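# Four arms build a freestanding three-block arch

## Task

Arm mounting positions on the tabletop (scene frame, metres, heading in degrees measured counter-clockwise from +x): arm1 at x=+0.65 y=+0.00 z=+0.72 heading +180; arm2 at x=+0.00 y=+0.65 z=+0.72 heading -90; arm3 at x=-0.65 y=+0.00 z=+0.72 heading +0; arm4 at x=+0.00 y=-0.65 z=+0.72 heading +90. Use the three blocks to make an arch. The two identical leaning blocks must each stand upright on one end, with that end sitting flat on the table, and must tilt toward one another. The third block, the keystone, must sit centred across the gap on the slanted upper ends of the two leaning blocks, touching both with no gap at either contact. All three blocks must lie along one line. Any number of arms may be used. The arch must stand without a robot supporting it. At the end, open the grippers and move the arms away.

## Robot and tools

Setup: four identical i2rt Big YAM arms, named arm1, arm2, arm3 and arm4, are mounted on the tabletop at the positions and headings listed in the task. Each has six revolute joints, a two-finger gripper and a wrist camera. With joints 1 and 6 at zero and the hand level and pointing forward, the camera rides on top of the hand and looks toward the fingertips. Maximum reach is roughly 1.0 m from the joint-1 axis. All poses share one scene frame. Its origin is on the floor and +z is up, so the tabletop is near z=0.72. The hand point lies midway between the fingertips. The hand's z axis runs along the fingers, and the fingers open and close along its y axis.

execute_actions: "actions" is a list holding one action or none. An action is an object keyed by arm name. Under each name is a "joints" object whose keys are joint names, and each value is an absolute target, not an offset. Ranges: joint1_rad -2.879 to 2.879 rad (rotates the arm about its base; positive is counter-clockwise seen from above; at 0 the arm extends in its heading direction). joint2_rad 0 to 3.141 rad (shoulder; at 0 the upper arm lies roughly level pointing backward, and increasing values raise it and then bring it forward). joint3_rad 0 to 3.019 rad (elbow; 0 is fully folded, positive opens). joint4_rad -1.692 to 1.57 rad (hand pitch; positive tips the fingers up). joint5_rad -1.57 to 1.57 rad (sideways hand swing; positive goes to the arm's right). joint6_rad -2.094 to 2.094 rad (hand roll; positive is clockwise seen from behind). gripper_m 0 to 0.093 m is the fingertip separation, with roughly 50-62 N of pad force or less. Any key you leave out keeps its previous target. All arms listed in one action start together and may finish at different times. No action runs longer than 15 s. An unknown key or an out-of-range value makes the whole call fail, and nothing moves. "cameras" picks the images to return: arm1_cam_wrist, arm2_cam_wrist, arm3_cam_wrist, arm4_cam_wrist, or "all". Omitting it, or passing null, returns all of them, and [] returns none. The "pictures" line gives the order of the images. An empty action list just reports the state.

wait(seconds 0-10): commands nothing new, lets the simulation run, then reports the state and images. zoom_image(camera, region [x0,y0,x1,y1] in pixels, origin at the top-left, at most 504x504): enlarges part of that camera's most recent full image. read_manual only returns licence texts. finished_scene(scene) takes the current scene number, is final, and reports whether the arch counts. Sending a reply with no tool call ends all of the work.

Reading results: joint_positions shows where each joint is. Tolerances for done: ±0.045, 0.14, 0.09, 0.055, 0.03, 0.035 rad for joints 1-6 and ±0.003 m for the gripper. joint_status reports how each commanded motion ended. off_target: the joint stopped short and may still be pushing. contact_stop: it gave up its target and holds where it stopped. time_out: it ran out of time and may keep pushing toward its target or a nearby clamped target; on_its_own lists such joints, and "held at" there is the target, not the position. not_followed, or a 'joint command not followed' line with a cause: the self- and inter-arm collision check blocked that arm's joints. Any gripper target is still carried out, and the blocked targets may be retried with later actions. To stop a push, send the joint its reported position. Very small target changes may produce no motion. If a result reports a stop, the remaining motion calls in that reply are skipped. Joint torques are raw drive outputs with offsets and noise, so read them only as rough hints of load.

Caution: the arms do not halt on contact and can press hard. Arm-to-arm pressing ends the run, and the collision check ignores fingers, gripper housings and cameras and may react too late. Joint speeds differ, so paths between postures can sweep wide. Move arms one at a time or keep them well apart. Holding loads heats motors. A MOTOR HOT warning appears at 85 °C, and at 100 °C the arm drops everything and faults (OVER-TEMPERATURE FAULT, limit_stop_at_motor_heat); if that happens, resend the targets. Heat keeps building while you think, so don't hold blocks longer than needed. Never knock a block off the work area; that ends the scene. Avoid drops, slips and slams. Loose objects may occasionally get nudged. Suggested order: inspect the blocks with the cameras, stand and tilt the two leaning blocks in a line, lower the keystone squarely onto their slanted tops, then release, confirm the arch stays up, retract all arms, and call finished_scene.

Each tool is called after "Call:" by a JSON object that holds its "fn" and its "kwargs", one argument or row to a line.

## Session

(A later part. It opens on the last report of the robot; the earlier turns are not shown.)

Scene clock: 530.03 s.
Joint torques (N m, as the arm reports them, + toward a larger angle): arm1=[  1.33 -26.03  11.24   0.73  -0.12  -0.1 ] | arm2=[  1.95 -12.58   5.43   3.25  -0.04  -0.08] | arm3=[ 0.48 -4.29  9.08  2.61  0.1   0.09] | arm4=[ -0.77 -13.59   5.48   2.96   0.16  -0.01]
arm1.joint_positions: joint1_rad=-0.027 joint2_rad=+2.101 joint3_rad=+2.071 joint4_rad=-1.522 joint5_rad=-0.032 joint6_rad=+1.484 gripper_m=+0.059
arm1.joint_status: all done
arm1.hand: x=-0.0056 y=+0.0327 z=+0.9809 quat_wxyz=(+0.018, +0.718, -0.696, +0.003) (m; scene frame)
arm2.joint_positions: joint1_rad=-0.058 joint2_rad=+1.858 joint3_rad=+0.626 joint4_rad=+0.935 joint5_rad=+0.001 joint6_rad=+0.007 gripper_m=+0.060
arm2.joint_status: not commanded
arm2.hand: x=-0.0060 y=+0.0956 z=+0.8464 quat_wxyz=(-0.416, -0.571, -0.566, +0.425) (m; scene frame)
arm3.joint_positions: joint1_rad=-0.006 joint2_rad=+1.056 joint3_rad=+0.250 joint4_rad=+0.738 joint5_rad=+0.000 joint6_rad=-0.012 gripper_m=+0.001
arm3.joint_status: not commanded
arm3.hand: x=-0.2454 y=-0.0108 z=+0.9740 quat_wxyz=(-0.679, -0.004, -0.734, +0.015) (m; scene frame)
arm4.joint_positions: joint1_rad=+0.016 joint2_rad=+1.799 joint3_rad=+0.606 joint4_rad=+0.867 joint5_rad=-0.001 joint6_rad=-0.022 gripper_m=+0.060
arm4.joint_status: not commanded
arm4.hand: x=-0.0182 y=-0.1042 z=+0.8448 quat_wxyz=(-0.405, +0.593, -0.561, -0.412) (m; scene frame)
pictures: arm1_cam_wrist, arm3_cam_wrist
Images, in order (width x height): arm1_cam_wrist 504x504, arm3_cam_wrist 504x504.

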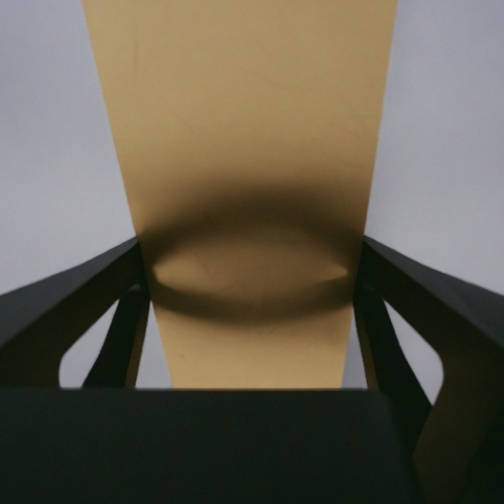

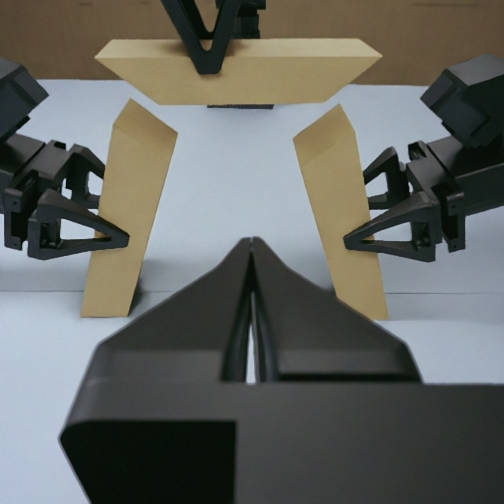

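Call:
{"fn": "execute_actions", "kwargs": {
  "actions": [
    {"arm2":{"joints":{"joint2_rad":1.846,"joint3_rad":0.622,"joint4_rad":0.984}},"arm4":{"joints":{"joint2_rad":1.787,"joint3_rad":0.604,"joint4_rad":0.92}}}
  ],
  "cameras": ["arm1_cam_wrist","arm3_cam_wrist"]
}}

Scene clock: 568.80 s.
Joint torques (N m, as the arm reports them, + toward a larger angle): arm1=[  1.25 -25.55  11.22   0.72  -0.13  -0.09] | arm2=[  1.88 -13.12   4.63   3.37  -0.06  -0.08] | arm3=[ 0.4  -4.29  9.08  2.62  0.11  0.08] | arm4=[ -0.67 -14.51   4.43   2.93   0.17  -0.01]
arm1.joint_positions: joint1_rad=-0.027 joint2_rad=+2.101 joint3_rad=+2.071 joint4_rad=-1.522 joint5_rad=-0.032 joint6_rad=+1.484 gripper_m=+0.059
arm1.joint_status: not commanded
arm1.hand: x=-0.0056 y=+0.0327 z=+0.9809 quat_wxyz=(+0.018, +0.718, -0.696, +0.003) (m; scene frame)
arm2.joint_positions: joint1_rad=-0.058 joint2_rad=+1.858 joint3_rad=+0.619 joint4_rad=+0.947 joint5_rad=+0.001 joint6_rad=+0.007 gripper_m=+0.060
arm2.joint_status: all done
arm2.hand: x=-0.0060 y=+0.0979 z=+0.8467 quat_wxyz=(-0.418, -0.570, -0.565, +0.426) (m; scene frame)
arm3.joint_positions: joint1_rad=-0.006 joint2_rad=+1.056 joint3_rad=+0.250 joint4_rad=+0.738 joint5_rad=+0.000 joint6_rad=-0.012 gripper_m=+0.001
arm3.joint_status: not commanded
arm3.hand: x=-0.2454 y=-0.0108 z=+0.9740 quat_wxyz=(-0.679, -0.004, -0.734, +0.015) (m; scene frame)
arm4.joint_positions: joint1_rad=+0.016 joint2_rad=+1.799 joint3_rad=+0.597 joint4_rad=+0.882 joint5_rad=-0.001 joint6_rad=-0.022 gripper_m=+0.060
arm4.joint_status: all done
arm4.hand: x=-0.0181 y=-0.1067 z=+0.8453 quat_wxyz=(-0.407, +0.592, -0.560, -0.414) (m; scene frame)
pictures: arm1_cam_wrist, arm3_cam_wrist
Images, in order (width x height): arm1_cam_wrist 504x504, arm3_cam_wrist 504x504.

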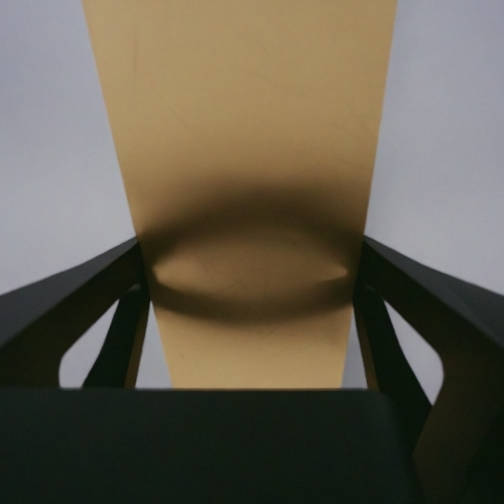

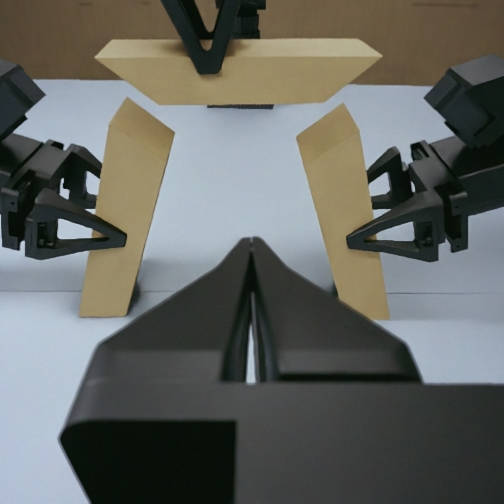

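Call:
{"fn": "execute_actions", "kwargs": {
  "actions": [
    {"arm1":{"joints":{"joint2_rad":2.118,"joint3_rad":2.072,"joint4_rad":-1.502}},"arm2":{"joints":{"joint3_rad":0.61,"joint4_rad":0.994}},"arm4":{"joints":{"joint3_rad":0.592,"joint4_rad":0.93}}}
  ],
  "cameras": ["arm1_cam_wrist","arm3_cam_wrist"]
}}

Scene clock: 589.47 s.
Joint torques (N m, as the arm reports them, + toward a larger angle): arm1=[  1.42 -25.13  11.09   0.69  -0.11  -0.1 ] | arm2=[  1.91 -13.12   4.36   3.24  -0.05  -0.09] | arm3=[ 0.42 -4.31  9.08  2.63  0.11  0.09] | arm4=[ -0.76 -14.37   4.09   2.78   0.17  -0.01]
arm1.joint_positions: joint1_rad=-0.027 joint2_rad=+2.117 joint3_rad=+2.062 joint4_rad=-1.514 joint5_rad=-0.032 joint6_rad=+1.484 gripper_m=+0.059
arm1.joint_status: all done
arm1.hand: x=-0.0058 y=+0.0327 z=+0.9675 quat_wxyz=(+0.012, +0.717, -0.696, +0.010) (m; scene frame)
arm2.joint_positions: joint1_rad=-0.058 joint2_rad=+1.858 joint3_rad=+0.609 joint4_rad=+0.961 joint5_rad=+0.001 joint6_rad=+0.007 gripper_m=+0.060
arm2.joint_status: all done
arm2.hand: x=-0.0059 y=+0.1010 z=+0.8464 quat_wxyz=(-0.419, -0.569, -0.564, +0.427) (m; scene frame)
arm3.joint_positions: joint1_rad=-0.006 joint2_rad=+1.056 joint3_rad=+0.250 joint4_rad=+0.738 joint5_rad=+0.000 joint6_rad=-0.012 gripper_m=+0.001
arm3.joint_status: not commanded
arm3.hand: x=-0.2454 y=-0.0108 z=+0.9740 quat_wxyz=(-0.679, -0.004, -0.734, +0.015) (m; scene frame)
arm4.joint_positions: joint1_rad=+0.016 joint2_rad=+1.799 joint3_rad=+0.589 joint4_rad=+0.896 joint5_rad=-0.001 joint6_rad=-0.022 gripper_m=+0.060
arm4.joint_status: all done
arm4.hand: x=-0.0180 y=-0.1094 z=+0.8453 quat_wxyz=(-0.409, +0.591, -0.559, -0.415) (m; scene frame)
pictures: arm1_cam_wrist, arm3_cam_wrist
Images, in order (width x height): arm1_cam_wrist 504x504, arm3_cam_wrist 504x504.

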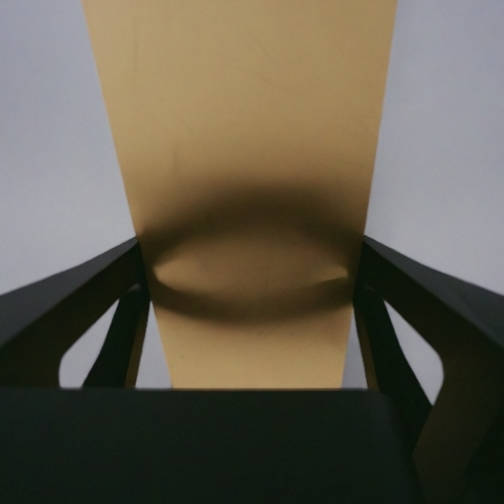

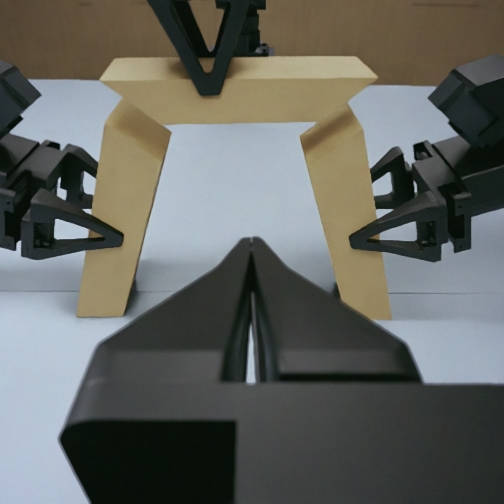

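Call:
{"fn": "zoom_image", "kwargs": {
  "camera": "arm3_cam_wrist",
  "region": [70, 30, 410, 200]
}}

Region (70, 30, 410, 200) of arm3_cam_wrist's 504x504 image, scaled by 1.482, with more detail than that image has.

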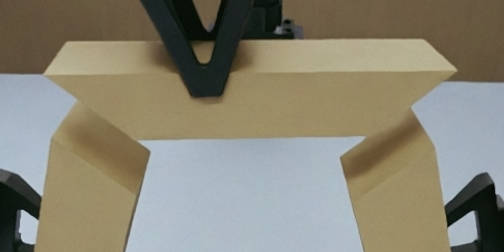

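Call:
{"fn": "execute_actions", "kwargs": {
  "actions": [
    {"arm1":{"joints":{"joint1_rad":-0.032,"joint2_rad":2.122,"joint3_rad":2.028,"joint4_rad":-1.454}}}
  ],
  "cameras": ["arm1_cam_wrist","arm3_cam_wrist"]
}}

Call:
{"fn": "zoom_image", "kwargs": {
  "camera": "arm3_cam_wrist",
  "region": [70, 50, 410, 220]
}}

Scene clock: 600.43 s.
Joint torques (N m, as the arm reports them, + toward a larger angle): arm1=[  0.58 -25.85  11.19   0.62  -0.11  -0.09] | arm2=[  1.79 -13.1    4.34   3.2   -0.05  -0.08] | arm3=[ 0.45 -4.3   9.08  2.64  0.12  0.09] | arm4=[ -0.82 -14.14   4.11   2.82   0.17  -0.01]
arm1.joint_positions: joint1_rad=-0.027 joint2_rad=+2.126 joint3_rad=+2.016 joint4_rad=-1.465 joint5_rad=-0.032 joint6_rad=+1.484 gripper_m=+0.059
arm1.joint_status: all done
arm1.hand: x=-0.0051 y=+0.0327 z=+0.9436 quat_wxyz=(+0.010, +0.717, -0.696, +0.012) (m; scene frame)
arm2.joint_positions: joint1_rad=-0.058 joint2_rad=+1.858 joint3_rad=+0.609 joint4_rad=+0.961 joint5_rad=+0.001 joint6_rad=+0.007 gripper_m=+0.060
arm2.joint_status: not commanded
arm2.hand: x=-0.0059 y=+0.1010 z=+0.8464 quat_wxyz=(-0.419, -0.569, -0.564, +0.427) (m; scene frame)
arm3.joint_positions: joint1_rad=-0.006 joint2_rad=+1.056 joint3_rad=+0.250 joint4_rad=+0.738 joint5_rad=+0.000 joint6_rad=-0.012 gripper_m=+0.001
arm3.joint_status: not commanded
arm3.hand: x=-0.2454 y=-0.0108 z=+0.9740 quat_wxyz=(-0.679, -0.004, -0.734, +0.015) (m; scene frame)
arm4.joint_positions: joint1_rad=+0.016 joint2_rad=+1.799 joint3_rad=+0.589 joint4_rad=+0.896 joint5_rad=-0.001 joint6_rad=-0.022 gripper_m=+0.060
arm4.joint_status: not commanded
arm4.hand: x=-0.0180 y=-0.1094 z=+0.8453 quat_wxyz=(-0.409, +0.591, -0.559, -0.415) (m; scene frame)
pictures: arm1_cam_wrist, arm3_cam_wrist
Images, in order (width x height): arm1_cam_wrist 504x504, arm3_cam_wrist 504x504.

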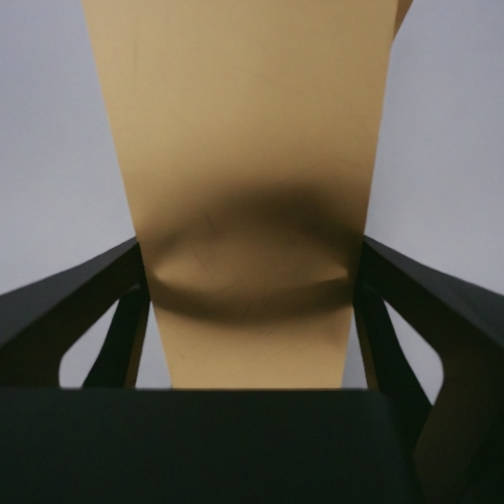

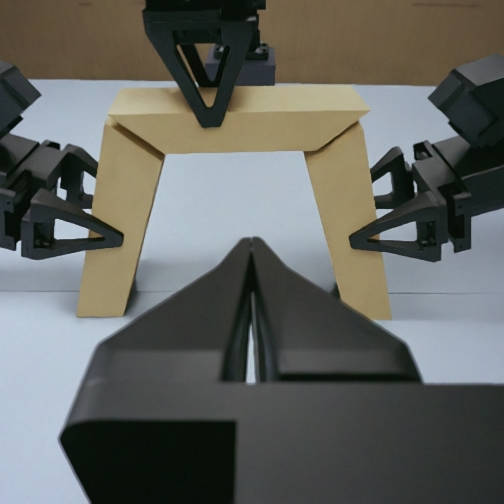

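Region (70, 50, 410, 220) of arm3_cam_wrist's 504x504 image, scaled by 1.482, with more detail than that image has.

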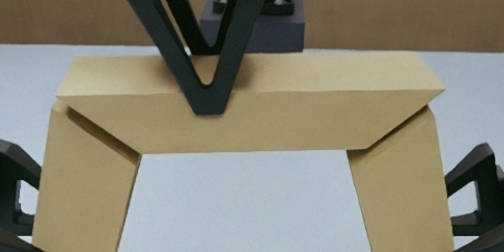

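Call:
{"fn": "execute_actions", "kwargs": {
  "actions": [
    {"arm1":{"joints":{"joint1_rad":-0.041}}}
  ],
  "cameras": ["arm1_cam_wrist","arm3_cam_wrist"]
}}

Call:
{"fn": "zoom_image", "kwargs": {
  "camera": "arm3_cam_wrist",
  "region": [70, 50, 410, 220]
}}

Scene clock: 613.97 s.
Joint torques (N m, as the arm reports them, + toward a larger angle): arm1=[  0.02 -25.93  11.15   0.64  -0.12  -0.09] | arm2=[  1.81 -12.99   4.36   3.21  -0.05  -0.09] | arm3=[ 0.46 -4.3   9.07  2.6   0.12  0.09] | arm4=[ -0.58 -14.34   4.13   2.8    0.16   0.  ]
arm1.joint_positions: joint1_rad=-0.030 joint2_rad=+2.126 joint3_rad=+2.016 joint4_rad=-1.465 joint5_rad=-0.032 joint6_rad=+1.484 gripper_m=+0.059
arm1.joint_status: all done
arm1.hand: x=-0.0050 y=+0.0347 z=+0.9436 quat_wxyz=(+0.010, +0.716, -0.698, +0.012) (m; scene frame)
arm2.joint_positions: joint1_rad=-0.058 joint2_rad=+1.858 joint3_rad=+0.609 joint4_rad=+0.961 joint5_rad=+0.001 joint6_rad=+0.007 gripper_m=+0.060
arm2.joint_status: not commanded
arm2.hand: x=-0.0059 y=+0.1010 z=+0.8464 quat_wxyz=(-0.419, -0.569, -0.564, +0.427) (m; scene frame)
arm3.joint_positions: joint1_rad=-0.006 joint2_rad=+1.056 joint3_rad=+0.250 joint4_rad=+0.738 joint5_rad=+0.000 joint6_rad=-0.012 gripper_m=+0.001
arm3.joint_status: not commanded
arm3.hand: x=-0.2454 y=-0.0108 z=+0.9740 quat_wxyz=(-0.679, -0.004, -0.734, +0.015) (m; scene frame)
arm4.joint_positions: joint1_rad=+0.016 joint2_rad=+1.799 joint3_rad=+0.589 joint4_rad=+0.896 joint5_rad=-0.001 joint6_rad=-0.022 gripper_m=+0.060
arm4.joint_status: not commanded
arm4.hand: x=-0.0180 y=-0.1094 z=+0.8453 quat_wxyz=(-0.409, +0.591, -0.559, -0.415) (m; scene frame)
pictures: arm1_cam_wrist, arm3_cam_wrist
Images, in order (width x height): arm1_cam_wrist 504x504, arm3_cam_wrist 504x504.

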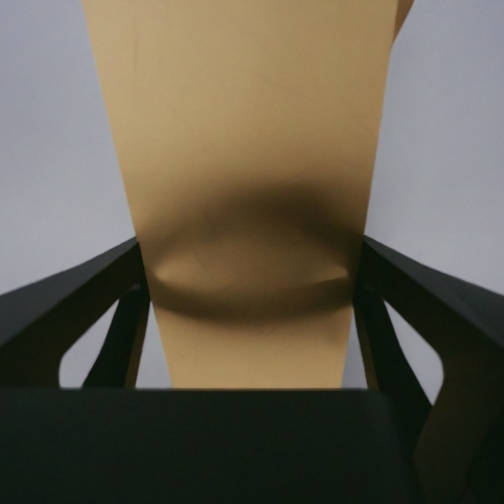

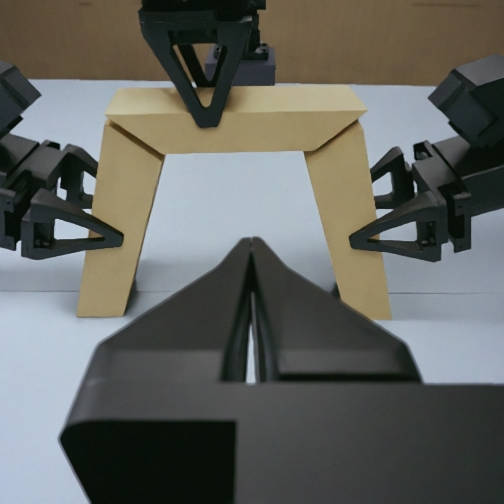

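Region (70, 50, 410, 220) of arm3_cam_wrist's 504x504 image, scaled by 1.482, with more detail than that image has.

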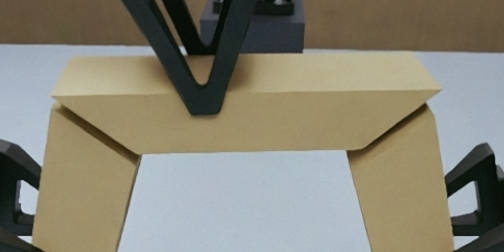

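Call:
{"fn": "execute_actions", "kwargs": {
  "actions": [
    {"arm1":{"joints":{"joint6_rad":1.527}}}
  ],
  "cameras": ["arm1_cam_wrist","arm3_cam_wrist"]
}}

Call:
{"fn": "zoom_image", "kwargs": {
  "camera": "arm3_cam_wrist",
  "region": [70, 50, 410, 220]
}}

Scene clock: 632.73 s.
Joint torques (N m, as the arm reports them, + toward a larger angle): arm1=[  0.03 -25.92  11.2    0.65  -0.12   0.1 ] | arm2=[  1.77 -13.16   4.37   3.25  -0.04  -0.08] | arm3=[ 0.48 -4.19  9.07  2.62  0.11  0.08] | arm4=[ -0.55 -14.26   4.13   2.79   0.16  -0.01]
arm1.joint_positions: joint1_rad=-0.030 joint2_rad=+2.126 joint3_rad=+2.016 joint4_rad=-1.465 joint5_rad=-0.032 joint6_rad=+1.518 gripper_m=+0.059
arm1.joint_status: all done
arm1.hand: x=-0.0050 y=+0.0349 z=+0.9436 quat_wxyz=(+0.010, +0.704, -0.710, +0.012) (m; scene frame)
arm2.joint_positions: joint1_rad=-0.058 joint2_rad=+1.858 joint3_rad=+0.609 joint4_rad=+0.961 joint5_rad=+0.001 joint6_rad=+0.007 gripper_m=+0.060
arm2.joint_status: not commanded
arm2.hand: x=-0.0059 y=+0.1010 z=+0.8464 quat_wxyz=(-0.419, -0.569, -0.564, +0.427) (m; scene frame)
arm3.joint_positions: joint1_rad=-0.006 joint2_rad=+1.056 joint3_rad=+0.250 joint4_rad=+0.738 joint5_rad=+0.000 joint6_rad=-0.012 gripper_m=+0.001
arm3.joint_status: not commanded
arm3.hand: x=-0.2454 y=-0.0108 z=+0.9740 quat_wxyz=(-0.679, -0.004, -0.734, +0.015) (m; scene frame)
arm4.joint_positions: joint1_rad=+0.016 joint2_rad=+1.799 joint3_rad=+0.589 joint4_rad=+0.896 joint5_rad=-0.001 joint6_rad=-0.022 gripper_m=+0.060
arm4.joint_status: not commanded
arm4.hand: x=-0.0180 y=-0.1094 z=+0.8453 quat_wxyz=(-0.409, +0.591, -0.559, -0.415) (m; scene frame)
pictures: arm1_cam_wrist, arm3_cam_wrist
Images, in order (width x height): arm1_cam_wrist 504x504, arm3_cam_wrist 504x504.

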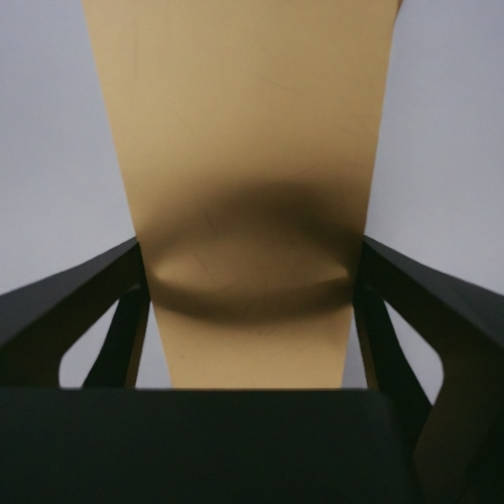

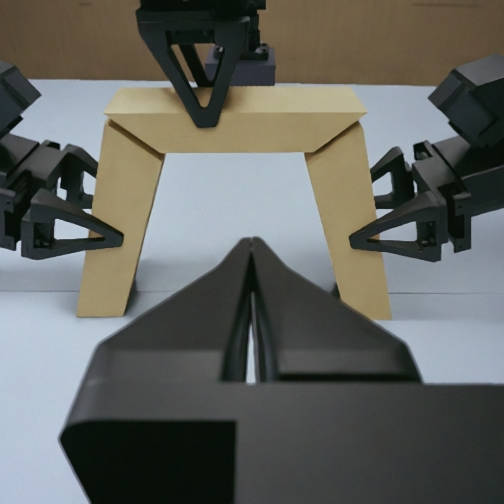

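Region (70, 50, 410, 220) of arm3_cam_wrist's 504x504 image, scaled by 1.482, with more detail than that image has.

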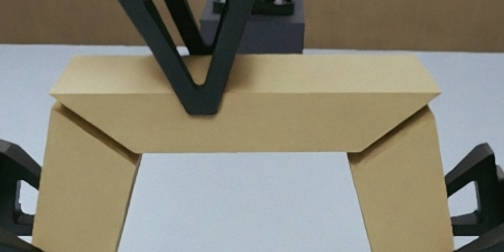

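Call:
{"fn": "execute_actions", "kwargs": {
  "actions": [
    {"arm1":{"joints":{"joint1_rad":-0.046,"joint3_rad":2.011,"joint4_rad":-1.435}}}
  ],
  "cameras": ["arm1_cam_wrist","arm3_cam_wrist"]
}}

Call:
{"fn": "zoom_image", "kwargs": {
  "camera": "arm3_cam_wrist",
  "region": [70, 50, 410, 220]
}}

Scene clock: 640.77 s.
Joint torques (N m, as the arm reports them, + toward a larger angle): arm1=[  0.04 -26.1   11.     0.67  -0.11   0.08] | arm2=[  1.84 -13.02   4.35   3.24  -0.04  -0.08] | arm3=[ 0.42 -4.24  9.05  2.61  0.11  0.09] | arm4=[ -0.71 -14.24   4.09   2.77   0.15  -0.01]
arm1.joint_positions: joint1_rad=-0.037 joint2_rad=+2.126 joint3_rad=+2.001 joint4_rad=-1.447 joint5_rad=-0.032 joint6_rad=+1.518 gripper_m=+0.059
arm1.joint_status: all done
arm1.hand: x=-0.0047 y=+0.0389 z=+0.9378 quat_wxyz=(+0.011, +0.702, -0.712, +0.011) (m; scene frame)
arm2.joint_positions: joint1_rad=-0.058 joint2_rad=+1.858 joint3_rad=+0.609 joint4_rad=+0.961 joint5_rad=+0.001 joint6_rad=+0.007 gripper_m=+0.060
arm2.joint_status: not commanded
arm2.hand: x=-0.0059 y=+0.1010 z=+0.8464 quat_wxyz=(-0.419, -0.569, -0.564, +0.427) (m; scene frame)
arm3.joint_positions: joint1_rad=-0.006 joint2_rad=+1.056 joint3_rad=+0.250 joint4_rad=+0.738 joint5_rad=+0.000 joint6_rad=-0.012 gripper_m=+0.001
arm3.joint_status: not commanded
arm3.hand: x=-0.2454 y=-0.0108 z=+0.9740 quat_wxyz=(-0.679, -0.004, -0.734, +0.015) (m; scene frame)
arm4.joint_positions: joint1_rad=+0.016 joint2_rad=+1.799 joint3_rad=+0.589 joint4_rad=+0.896 joint5_rad=-0.001 joint6_rad=-0.022 gripper_m=+0.060
arm4.joint_status: not commanded
arm4.hand: x=-0.0180 y=-0.1094 z=+0.8453 quat_wxyz=(-0.409, +0.591, -0.559, -0.415) (m; scene frame)
pictures: arm1_cam_wrist, arm3_cam_wrist
Images, in order (width x height): arm1_cam_wrist 504x504, arm3_cam_wrist 504x504.

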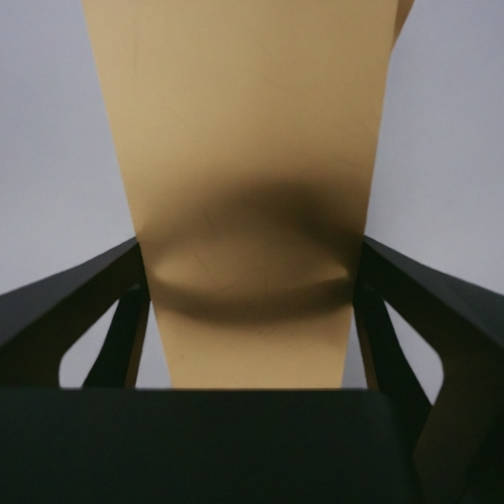

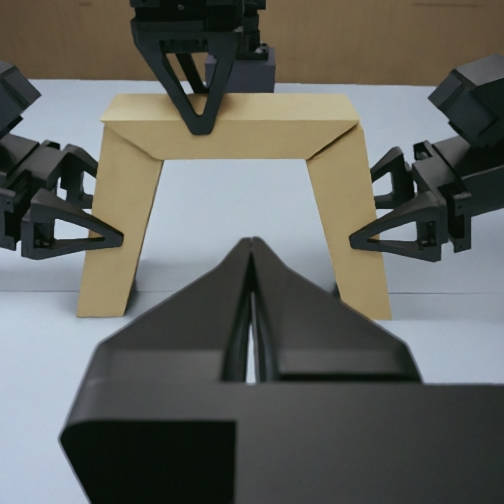

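Region (70, 50, 410, 220) of arm3_cam_wrist's 504x504 image, scaled by 1.482, with more detail than that image has.

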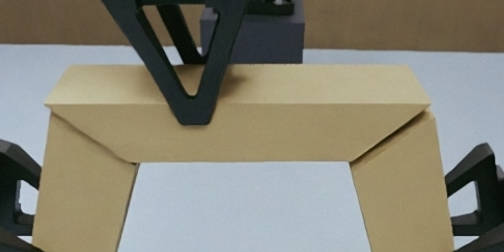

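Call:
{"fn": "zoom_image", "kwargs": {
  "camera": "arm3_cam_wrist",
  "region": [85, 80, 185, 180]
}}

Call:
{"fn": "zoom_image", "kwargs": {
  "camera": "arm3_cam_wrist",
  "region": [290, 80, 390, 180]
}}

Region (85, 80, 185, 180) of arm3_cam_wrist's 504x504 image, scaled by 5.040, with more detail than that image has.

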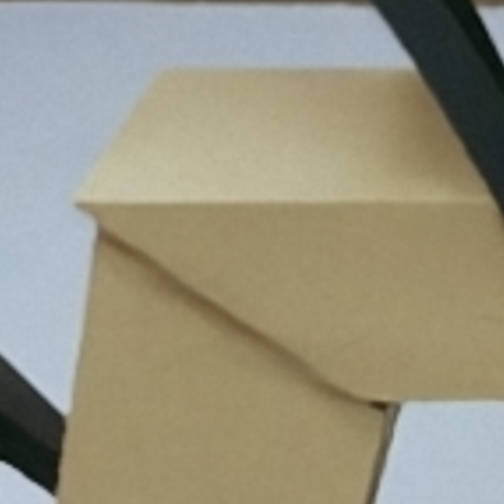

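Region (290, 80, 390, 180) of arm3_cam_wrist's 504x504 image, scaled by 5.040, with more detail than that image has.

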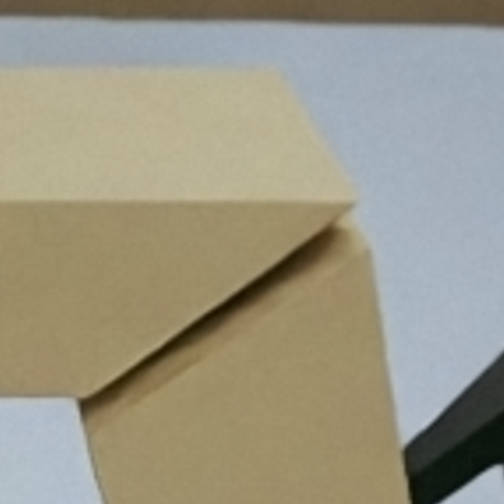

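Call:
{"fn": "execute_actions", "kwargs": {
  "actions": [
    {"arm1":{"joints":{"joint1_rad":-0.027,"joint4_rad":-1.474}}}
  ],
  "cameras": ["arm1_cam_wrist","arm3_cam_wrist"]
}}

Call:
{"fn": "zoom_image", "kwargs": {
  "camera": "arm3_cam_wrist",
  "region": [70, 50, 410, 220]
}}

Scene clock: 688.67 s.
Joint torques (N m, as the arm reports them, + toward a larger angle): arm1=[  1.63 -25.71  10.91  -0.27  -0.13   0.08] | arm2=[  1.89 -13.03   4.32   3.2   -0.04  -0.08] | arm3=[ 0.52 -4.21  9.08  2.59  0.11  0.08] | arm4=[ -0.78 -14.27   4.09   2.83   0.17  -0.01]
arm1.joint_positions: joint1_rad=-0.037 joint2_rad=+2.126 joint3_rad=+2.001 joint4_rad=-1.464 joint5_rad=-0.032 joint6_rad=+1.518 gripper_m=+0.059
arm1.joint_status: all done
arm1.hand: x=-0.0005 y=+0.0387 z=+0.9379 quat_wxyz=(+0.005, +0.702, -0.712, +0.018) (m; scene frame)
arm2.joint_positions: joint1_rad=-0.058 joint2_rad=+1.858 joint3_rad=+0.609 joint4_rad=+0.961 joint5_rad=+0.001 joint6_rad=+0.007 gripper_m=+0.060
arm2.joint_status: not commanded
arm2.hand: x=-0.0059 y=+0.1010 z=+0.8464 quat_wxyz=(-0.419, -0.569, -0.564, +0.427) (m; scene frame)
arm3.joint_positions: joint1_rad=-0.006 joint2_rad=+1.056 joint3_rad=+0.250 joint4_rad=+0.738 joint5_rad=+0.000 joint6_rad=-0.012 gripper_m=+0.001
arm3.joint_status: not commanded
arm3.hand: x=-0.2454 y=-0.0108 z=+0.9740 quat_wxyz=(-0.679, -0.004, -0.734, +0.015) (m; scene frame)
arm4.joint_positions: joint1_rad=+0.016 joint2_rad=+1.799 joint3_rad=+0.589 joint4_rad=+0.896 joint5_rad=-0.001 joint6_rad=-0.022 gripper_m=+0.060
arm4.joint_status: not commanded
arm4.hand: x=-0.0180 y=-0.1094 z=+0.8453 quat_wxyz=(-0.409, +0.591, -0.559, -0.415) (m; scene frame)
pictures: arm1_cam_wrist, arm3_cam_wrist
Images, in order (width x height): arm1_cam_wrist 504x504, arm3_cam_wrist 504x504.

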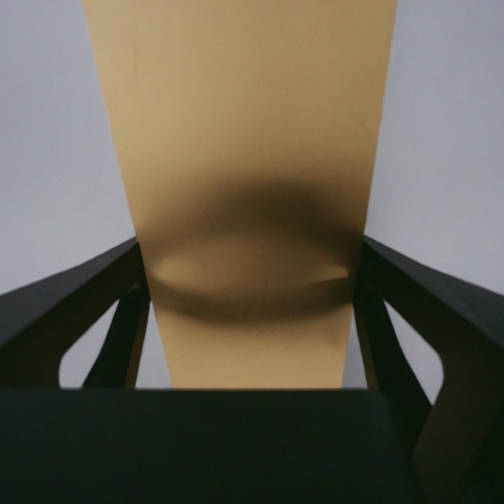

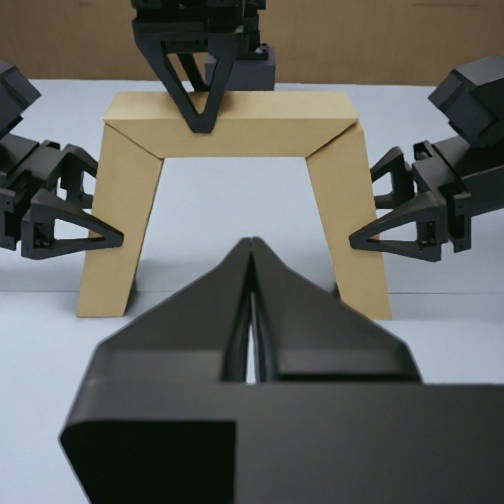

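Region (70, 50, 410, 220) of arm3_cam_wrist's 504x504 image, scaled by 1.482, with more detail than that image has.

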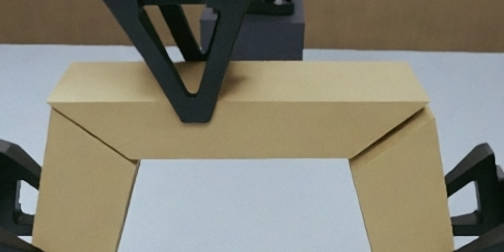

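Call:
{"fn": "execute_actions", "kwargs": {
  "actions": [
    {"arm1":{"joints":{"joint1_rad":-0.024,"joint2_rad":2.132}}}
  ],
  "cameras": ["arm1_cam_wrist","arm3_cam_wrist"]
}}

Call:
{"fn": "zoom_image", "kwargs": {
  "camera": "arm3_cam_wrist",
  "region": [70, 50, 410, 220]
}}

Scene clock: 697.87 s.
Joint torques (N m, as the arm reports them, + toward a larger angle): arm1=[  1.89 -24.94  10.95  -0.23  -0.13   0.09] | arm2=[  1.96 -13.1    4.34   3.25  -0.04  -0.09] | arm3=[ 0.54 -4.26  9.06  2.63  0.11  0.08] | arm4=[ -0.79 -14.16   4.13   2.83   0.15  -0.01]
arm1.joint_positions: joint1_rad=-0.035 joint2_rad=+2.126 joint3_rad=+2.001 joint4_rad=-1.464 joint5_rad=-0.032 joint6_rad=+1.518 gripper_m=+0.059
arm1.joint_status: all done
arm1.hand: x=-0.0006 y=+0.0374 z=+0.9379 quat_wxyz=(+0.005, +0.703, -0.711, +0.018) (m; scene frame)
arm2.joint_positions: joint1_rad=-0.058 joint2_rad=+1.858 joint3_rad=+0.609 joint4_rad=+0.961 joint5_rad=+0.001 joint6_rad=+0.007 gripper_m=+0.060
arm2.joint_status: not commanded
arm2.hand: x=-0.0059 y=+0.1010 z=+0.8464 quat_wxyz=(-0.419, -0.569, -0.564, +0.427) (m; scene frame)
arm3.joint_positions: joint1_rad=-0.006 joint2_rad=+1.056 joint3_rad=+0.250 joint4_rad=+0.738 joint5_rad=+0.000 joint6_rad=-0.012 gripper_m=+0.001
arm3.joint_status: not commanded
arm3.hand: x=-0.2454 y=-0.0108 z=+0.9740 quat_wxyz=(-0.679, -0.004, -0.734, +0.015) (m; scene frame)
arm4.joint_positions: joint1_rad=+0.016 joint2_rad=+1.799 joint3_rad=+0.589 joint4_rad=+0.896 joint5_rad=-0.001 joint6_rad=-0.022 gripper_m=+0.060
arm4.joint_status: not commanded
arm4.hand: x=-0.0180 y=-0.1094 z=+0.8453 quat_wxyz=(-0.409, +0.591, -0.559, -0.415) (m; scene frame)
pictures: arm1_cam_wrist, arm3_cam_wrist
Images, in order (width x height): arm1_cam_wrist 504x504, arm3_cam_wrist 504x504.

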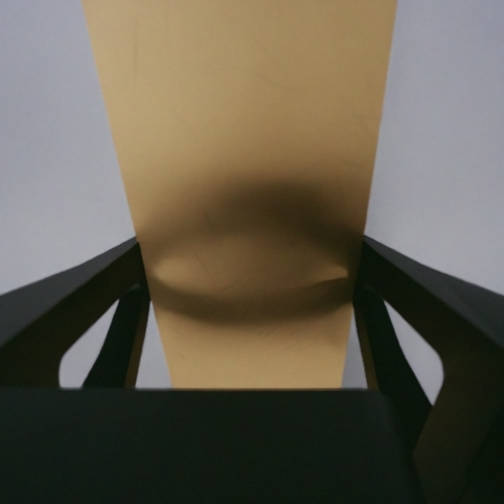

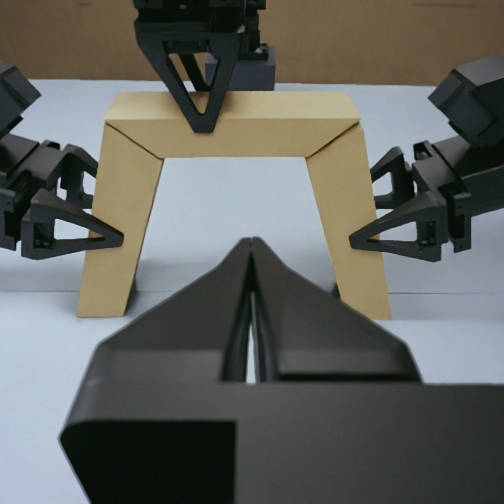

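Region (70, 50, 410, 220) of arm3_cam_wrist's 504x504 image, scaled by 1.482, with more detail than that image has.

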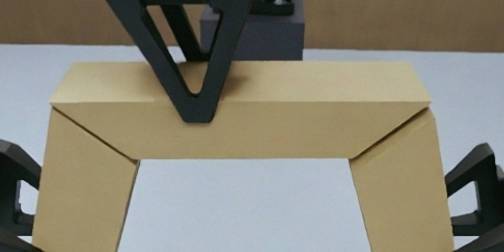

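Call:
{"fn": "execute_actions", "kwargs": {
  "actions": [
    {"arm1":{"joints":{"gripper_m":0.09}}}
  ],
  "cameras": ["arm1_cam_wrist","arm3_cam_wrist"]
}}

Call:
{"fn": "zoom_image", "kwargs": {
  "camera": "arm3_cam_wrist",
  "region": [85, 80, 185, 180]
}}

Call:
{"fn": "zoom_image", "kwargs": {
  "camera": "arm3_cam_wrist",
  "region": [290, 80, 390, 180]
}}

Scene clock: 702.63 s.
Joint torques (N m, as the arm reports them, + toward a larger angle): arm1=[  1.67 -24.96  10.92  -0.29  -0.11   0.08] | arm2=[  1.89 -13.09   4.41   3.23  -0.04  -0.08] | arm3=[ 0.46 -4.16  9.06  2.65  0.11  0.08] | arm4=[ -0.58 -14.32   4.17   2.79   0.16   0.  ]
arm1.joint_positions: joint1_rad=-0.035 joint2_rad=+2.126 joint3_rad=+2.001 joint4_rad=-1.464 joint5_rad=-0.032 joint6_rad=+1.518 gripper_m=+0.090
arm1.joint_status: all done
arm1.hand: x=-0.0006 y=+0.0374 z=+0.9379 quat_wxyz=(+0.005, +0.702, -0.712, +0.018) (m; scene frame)
arm2.joint_positions: joint1_rad=-0.058 joint2_rad=+1.858 joint3_rad=+0.608 joint4_rad=+0.961 joint5_rad=+0.001 joint6_rad=+0.007 gripper_m=+0.060
arm2.joint_status: not commanded
arm2.hand: x=-0.0059 y=+0.1014 z=+0.8462 quat_wxyz=(-0.419, -0.569, -0.564, +0.427) (m; scene frame)
arm3.joint_positions: joint1_rad=-0.006 joint2_rad=+1.056 joint3_rad=+0.250 joint4_rad=+0.738 joint5_rad=+0.000 joint6_rad=-0.012 gripper_m=+0.001
arm3.joint_status: not commanded
arm3.hand: x=-0.2454 y=-0.0108 z=+0.9740 quat_wxyz=(-0.679, -0.004, -0.734, +0.015) (m; scene frame)
arm4.joint_positions: joint1_rad=+0.016 joint2_rad=+1.799 joint3_rad=+0.588 joint4_rad=+0.897 joint5_rad=-0.001 joint6_rad=-0.022 gripper_m=+0.060
arm4.joint_status: not commanded
arm4.hand: x=-0.0179 y=-0.1097 z=+0.8452 quat_wxyz=(-0.409, +0.591, -0.559, -0.415) (m; scene frame)
pictures: arm1_cam_wrist, arm3_cam_wrist
Images, in order (width x height): arm1_cam_wrist 504x504, arm3_cam_wrist 504x504.

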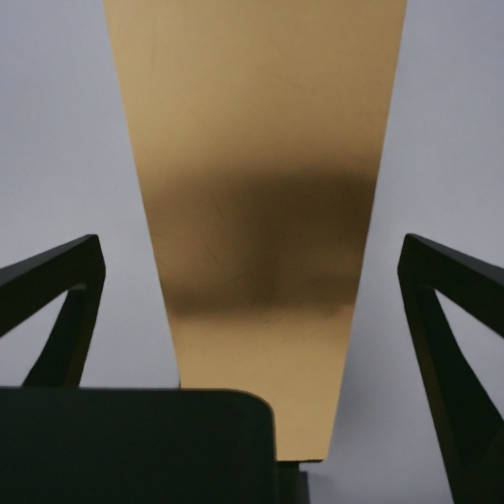

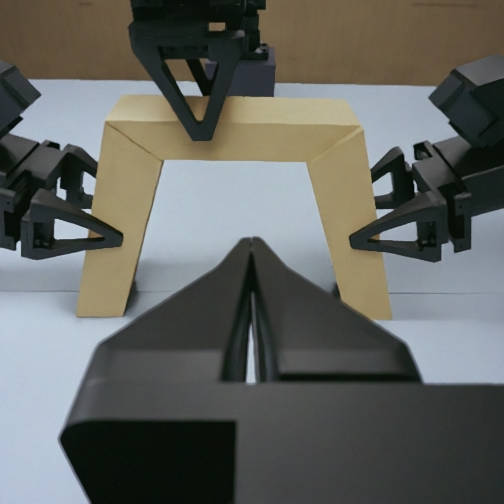

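Region (85, 80, 185, 180) of arm3_cam_wrist's 504x504 image, scaled by 5.040, with more detail than that image has.

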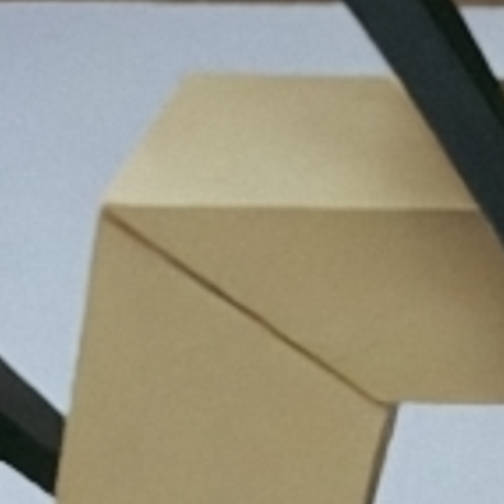

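Region (290, 80, 390, 180) of arm3_cam_wrist's 504x504 image, scaled by 5.040, with more detail than that image has.

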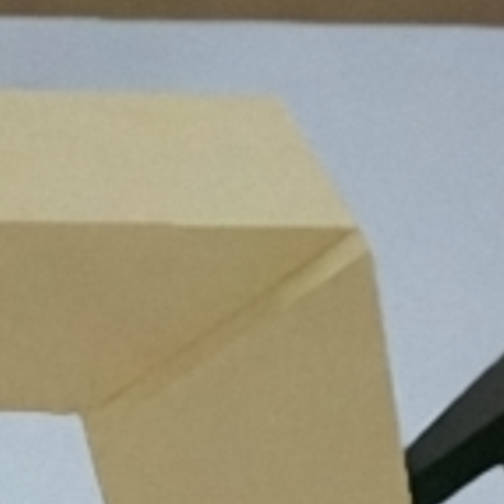

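Call:
{"fn": "execute_actions", "kwargs": {
  "actions": [
    {"arm1":{"joints":{"gripper_m":0.055}},"arm4":{"joints":{"joint1_rad":0.0,"joint6_rad":0.018}}}
  ],
  "cameras": ["arm1_cam_wrist","arm3_cam_wrist"]
}}

Call:
{"fn": "zoom_image", "kwargs": {
  "camera": "arm3_cam_wrist",
  "region": [85, 80, 185, 180]
}}

Call:
{"fn": "zoom_image", "kwargs": {
  "camera": "arm3_cam_wrist",
  "region": [290, 80, 390, 180]
}}

Scene clock: 772.97 s.
Joint torques (N m, as the arm reports them, + toward a larger angle): arm1=[  1.55 -24.91  10.95  -0.11  -0.12   0.08] | arm2=[  1.83 -13.09   4.42   3.2   -0.03  -0.07] | arm3=[ 0.45 -4.29  9.08  2.61  0.11  0.08] | arm4=[ -1.37 -14.21   4.1    2.75   0.16   0.19]
arm1.joint_positions: joint1_rad=-0.035 joint2_rad=+2.126 joint3_rad=+2.001 joint4_rad=-1.467 joint5_rad=-0.032 joint6_rad=+1.519 gripper_m=+0.058
arm1.joint_status: gripper_m off_target (ended at +0.058, target +0.055)
arm1.hand: x=+0.0001 y=+0.0373 z=+0.9379 quat_wxyz=(+0.004, +0.702, -0.712, +0.019) (m; scene frame)
arm2.joint_positions: joint1_rad=-0.057 joint2_rad=+1.858 joint3_rad=+0.608 joint4_rad=+0.961 joint5_rad=+0.001 joint6_rad=+0.006 gripper_m=+0.060
arm2.joint_status: not commanded
arm2.hand: x=-0.0057 y=+0.1013 z=+0.8463 quat_wxyz=(-0.419, -0.569, -0.564, +0.427) (m; scene frame)
arm3.joint_positions: joint1_rad=-0.006 joint2_rad=+1.056 joint3_rad=+0.250 joint4_rad=+0.738 joint5_rad=+0.000 joint6_rad=-0.012 gripper_m=+0.001
arm3.joint_status: not commanded
arm3.hand: x=-0.2454 y=-0.0108 z=+0.9740 quat_wxyz=(-0.679, -0.004, -0.734, +0.015) (m; scene frame)
arm4.joint_positions: joint1_rad=+0.015 joint2_rad=+1.799 joint3_rad=+0.588 joint4_rad=+0.897 joint5_rad=-0.001 joint6_rad=-0.016 gripper_m=+0.060
arm4.joint_status: all done
arm4.hand: x=-0.0172 y=-0.1096 z=+0.8453 quat_wxyz=(-0.408, +0.588, -0.561, -0.416) (m; scene frame)
pictures: arm1_cam_wrist, arm3_cam_wrist
Images, in order (width x height): arm1_cam_wrist 504x504, arm3_cam_wrist 504x504.

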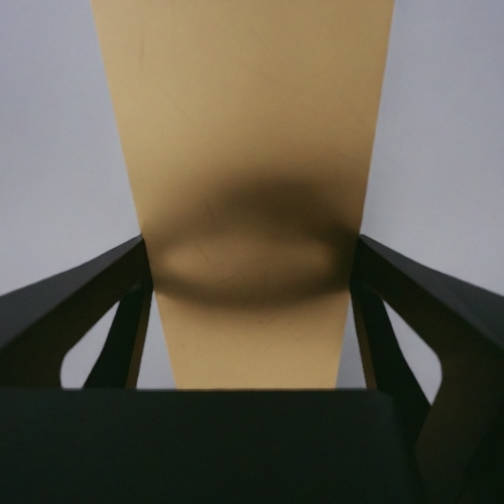

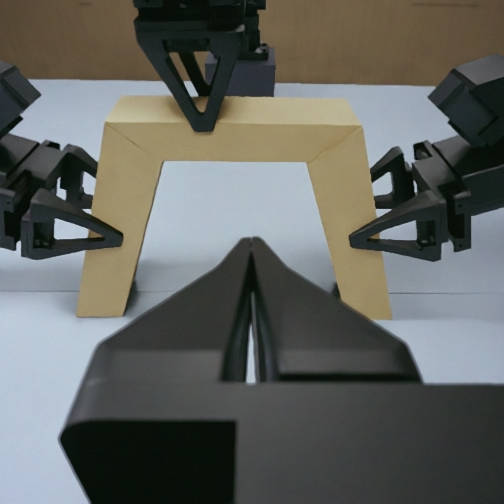

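Region (85, 80, 185, 180) of arm3_cam_wrist's 504x504 image, scaled by 5.040, with more detail than that image has.

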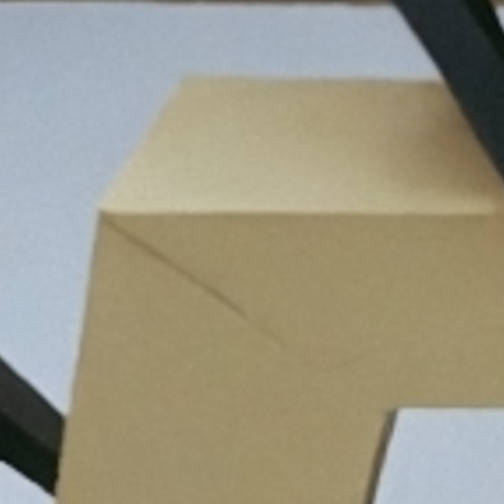

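Region (290, 80, 390, 180) of arm3_cam_wrist's 504x504 image, scaled by 5.040, with more detail than that image has.

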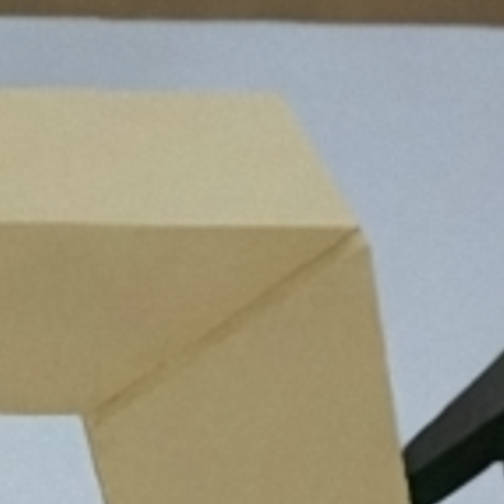

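Call:
{"fn": "execute_actions", "kwargs": {
  "actions": [
    {"arm4":{"joints":{"gripper_m":0.09}}}
  ],
  "cameras": ["arm1_cam_wrist","arm3_cam_wrist","arm4_cam_wrist"]
}}

Call:
{"fn": "zoom_image", "kwargs": {
  "camera": "arm3_cam_wrist",
  "region": [290, 80, 390, 180]
}}

Call:
{"fn": "zoom_image", "kwargs": {
  "camera": "arm3_cam_wrist",
  "region": [60, 240, 410, 340]
}}

Scene clock: 788.37 s.
Joint torques (N m, as the arm reports them, + toward a larger angle): arm1=[  1.66 -24.74  10.98  -0.19  -0.09   0.07] | arm2=[  1.8  -13.13   4.39   3.22  -0.05  -0.07] | arm3=[ 0.4  -4.38  9.08  2.62  0.11  0.08] | arm4=[ -1.16 -14.27   4.17   2.25   0.17   0.02]
arm1.joint_positions: joint1_rad=-0.034 joint2_rad=+2.126 joint3_rad=+2.001 joint4_rad=-1.467 joint5_rad=-0.032 joint6_rad=+1.520 gripper_m=+0.058
arm1.joint_status: not commanded
arm1.hand: x=+0.0000 y=+0.0371 z=+0.9379 quat_wxyz=(+0.004, +0.702, -0.712, +0.019) (m; scene frame)
arm2.joint_positions: joint1_rad=-0.057 joint2_rad=+1.858 joint3_rad=+0.608 joint4_rad=+0.961 joint5_rad=+0.001 joint6_rad=+0.006 gripper_m=+0.060
arm2.joint_status: not commanded
arm2.hand: x=-0.0057 y=+0.1013 z=+0.8463 quat_wxyz=(-0.419, -0.569, -0.564, +0.427) (m; scene frame)
arm3.joint_positions: joint1_rad=-0.006 joint2_rad=+1.056 joint3_rad=+0.250 joint4_rad=+0.738 joint5_rad=+0.000 joint6_rad=-0.012 gripper_m=+0.001
arm3.joint_status: not commanded
arm3.hand: x=-0.2454 y=-0.0108 z=+0.9740 quat_wxyz=(-0.679, -0.004, -0.734, +0.015) (m; scene frame)
arm4.joint_positions: joint1_rad=+0.011 joint2_rad=+1.799 joint3_rad=+0.588 joint4_rad=+0.910 joint5_rad=-0.001 joint6_rad=+0.004 gripper_m=+0.090
arm4.joint_status: all done
arm4.hand: x=-0.0151 y=-0.1086 z=+0.8482 quat_wxyz=(-0.408, +0.579, -0.565, -0.423) (m; scene frame)
pictures: arm1_cam_wrist, arm3_cam_wrist, arm4_cam_wrist
Images, in order (width x height): arm1_cam_wrist 504x504, arm3_cam_wrist 504x504, arm4_cam_wrist 504x504.

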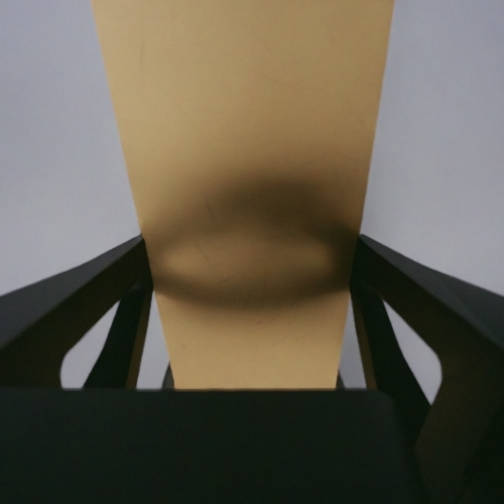

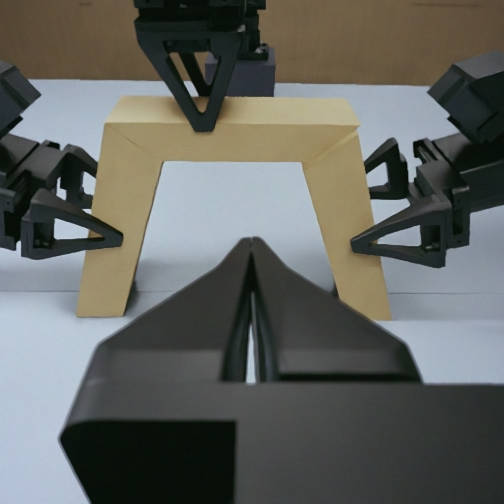

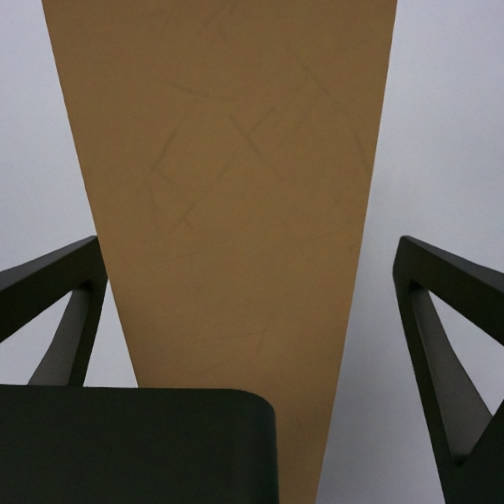

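Region (290, 80, 390, 180) of arm3_cam_wrist's 504x504 image, scaled by 5.040, with more detail than that image has.

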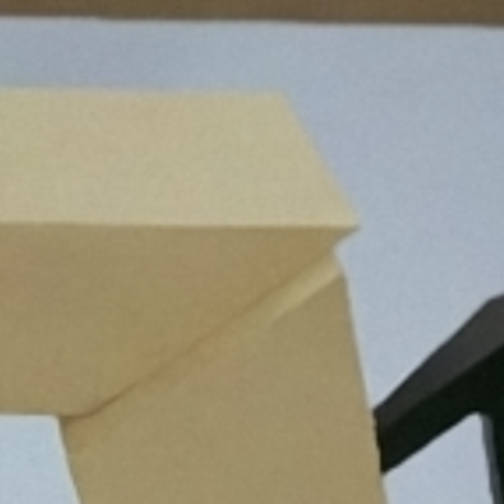

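Region (60, 240, 410, 340) of arm3_cam_wrist's 504x504 image, scaled by 1.440, with more detail than that image has; it fills the top 144 rows of this view, and the rest is white.

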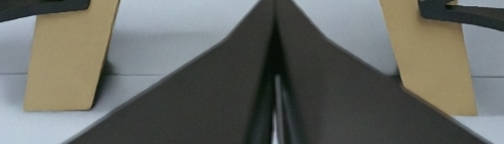

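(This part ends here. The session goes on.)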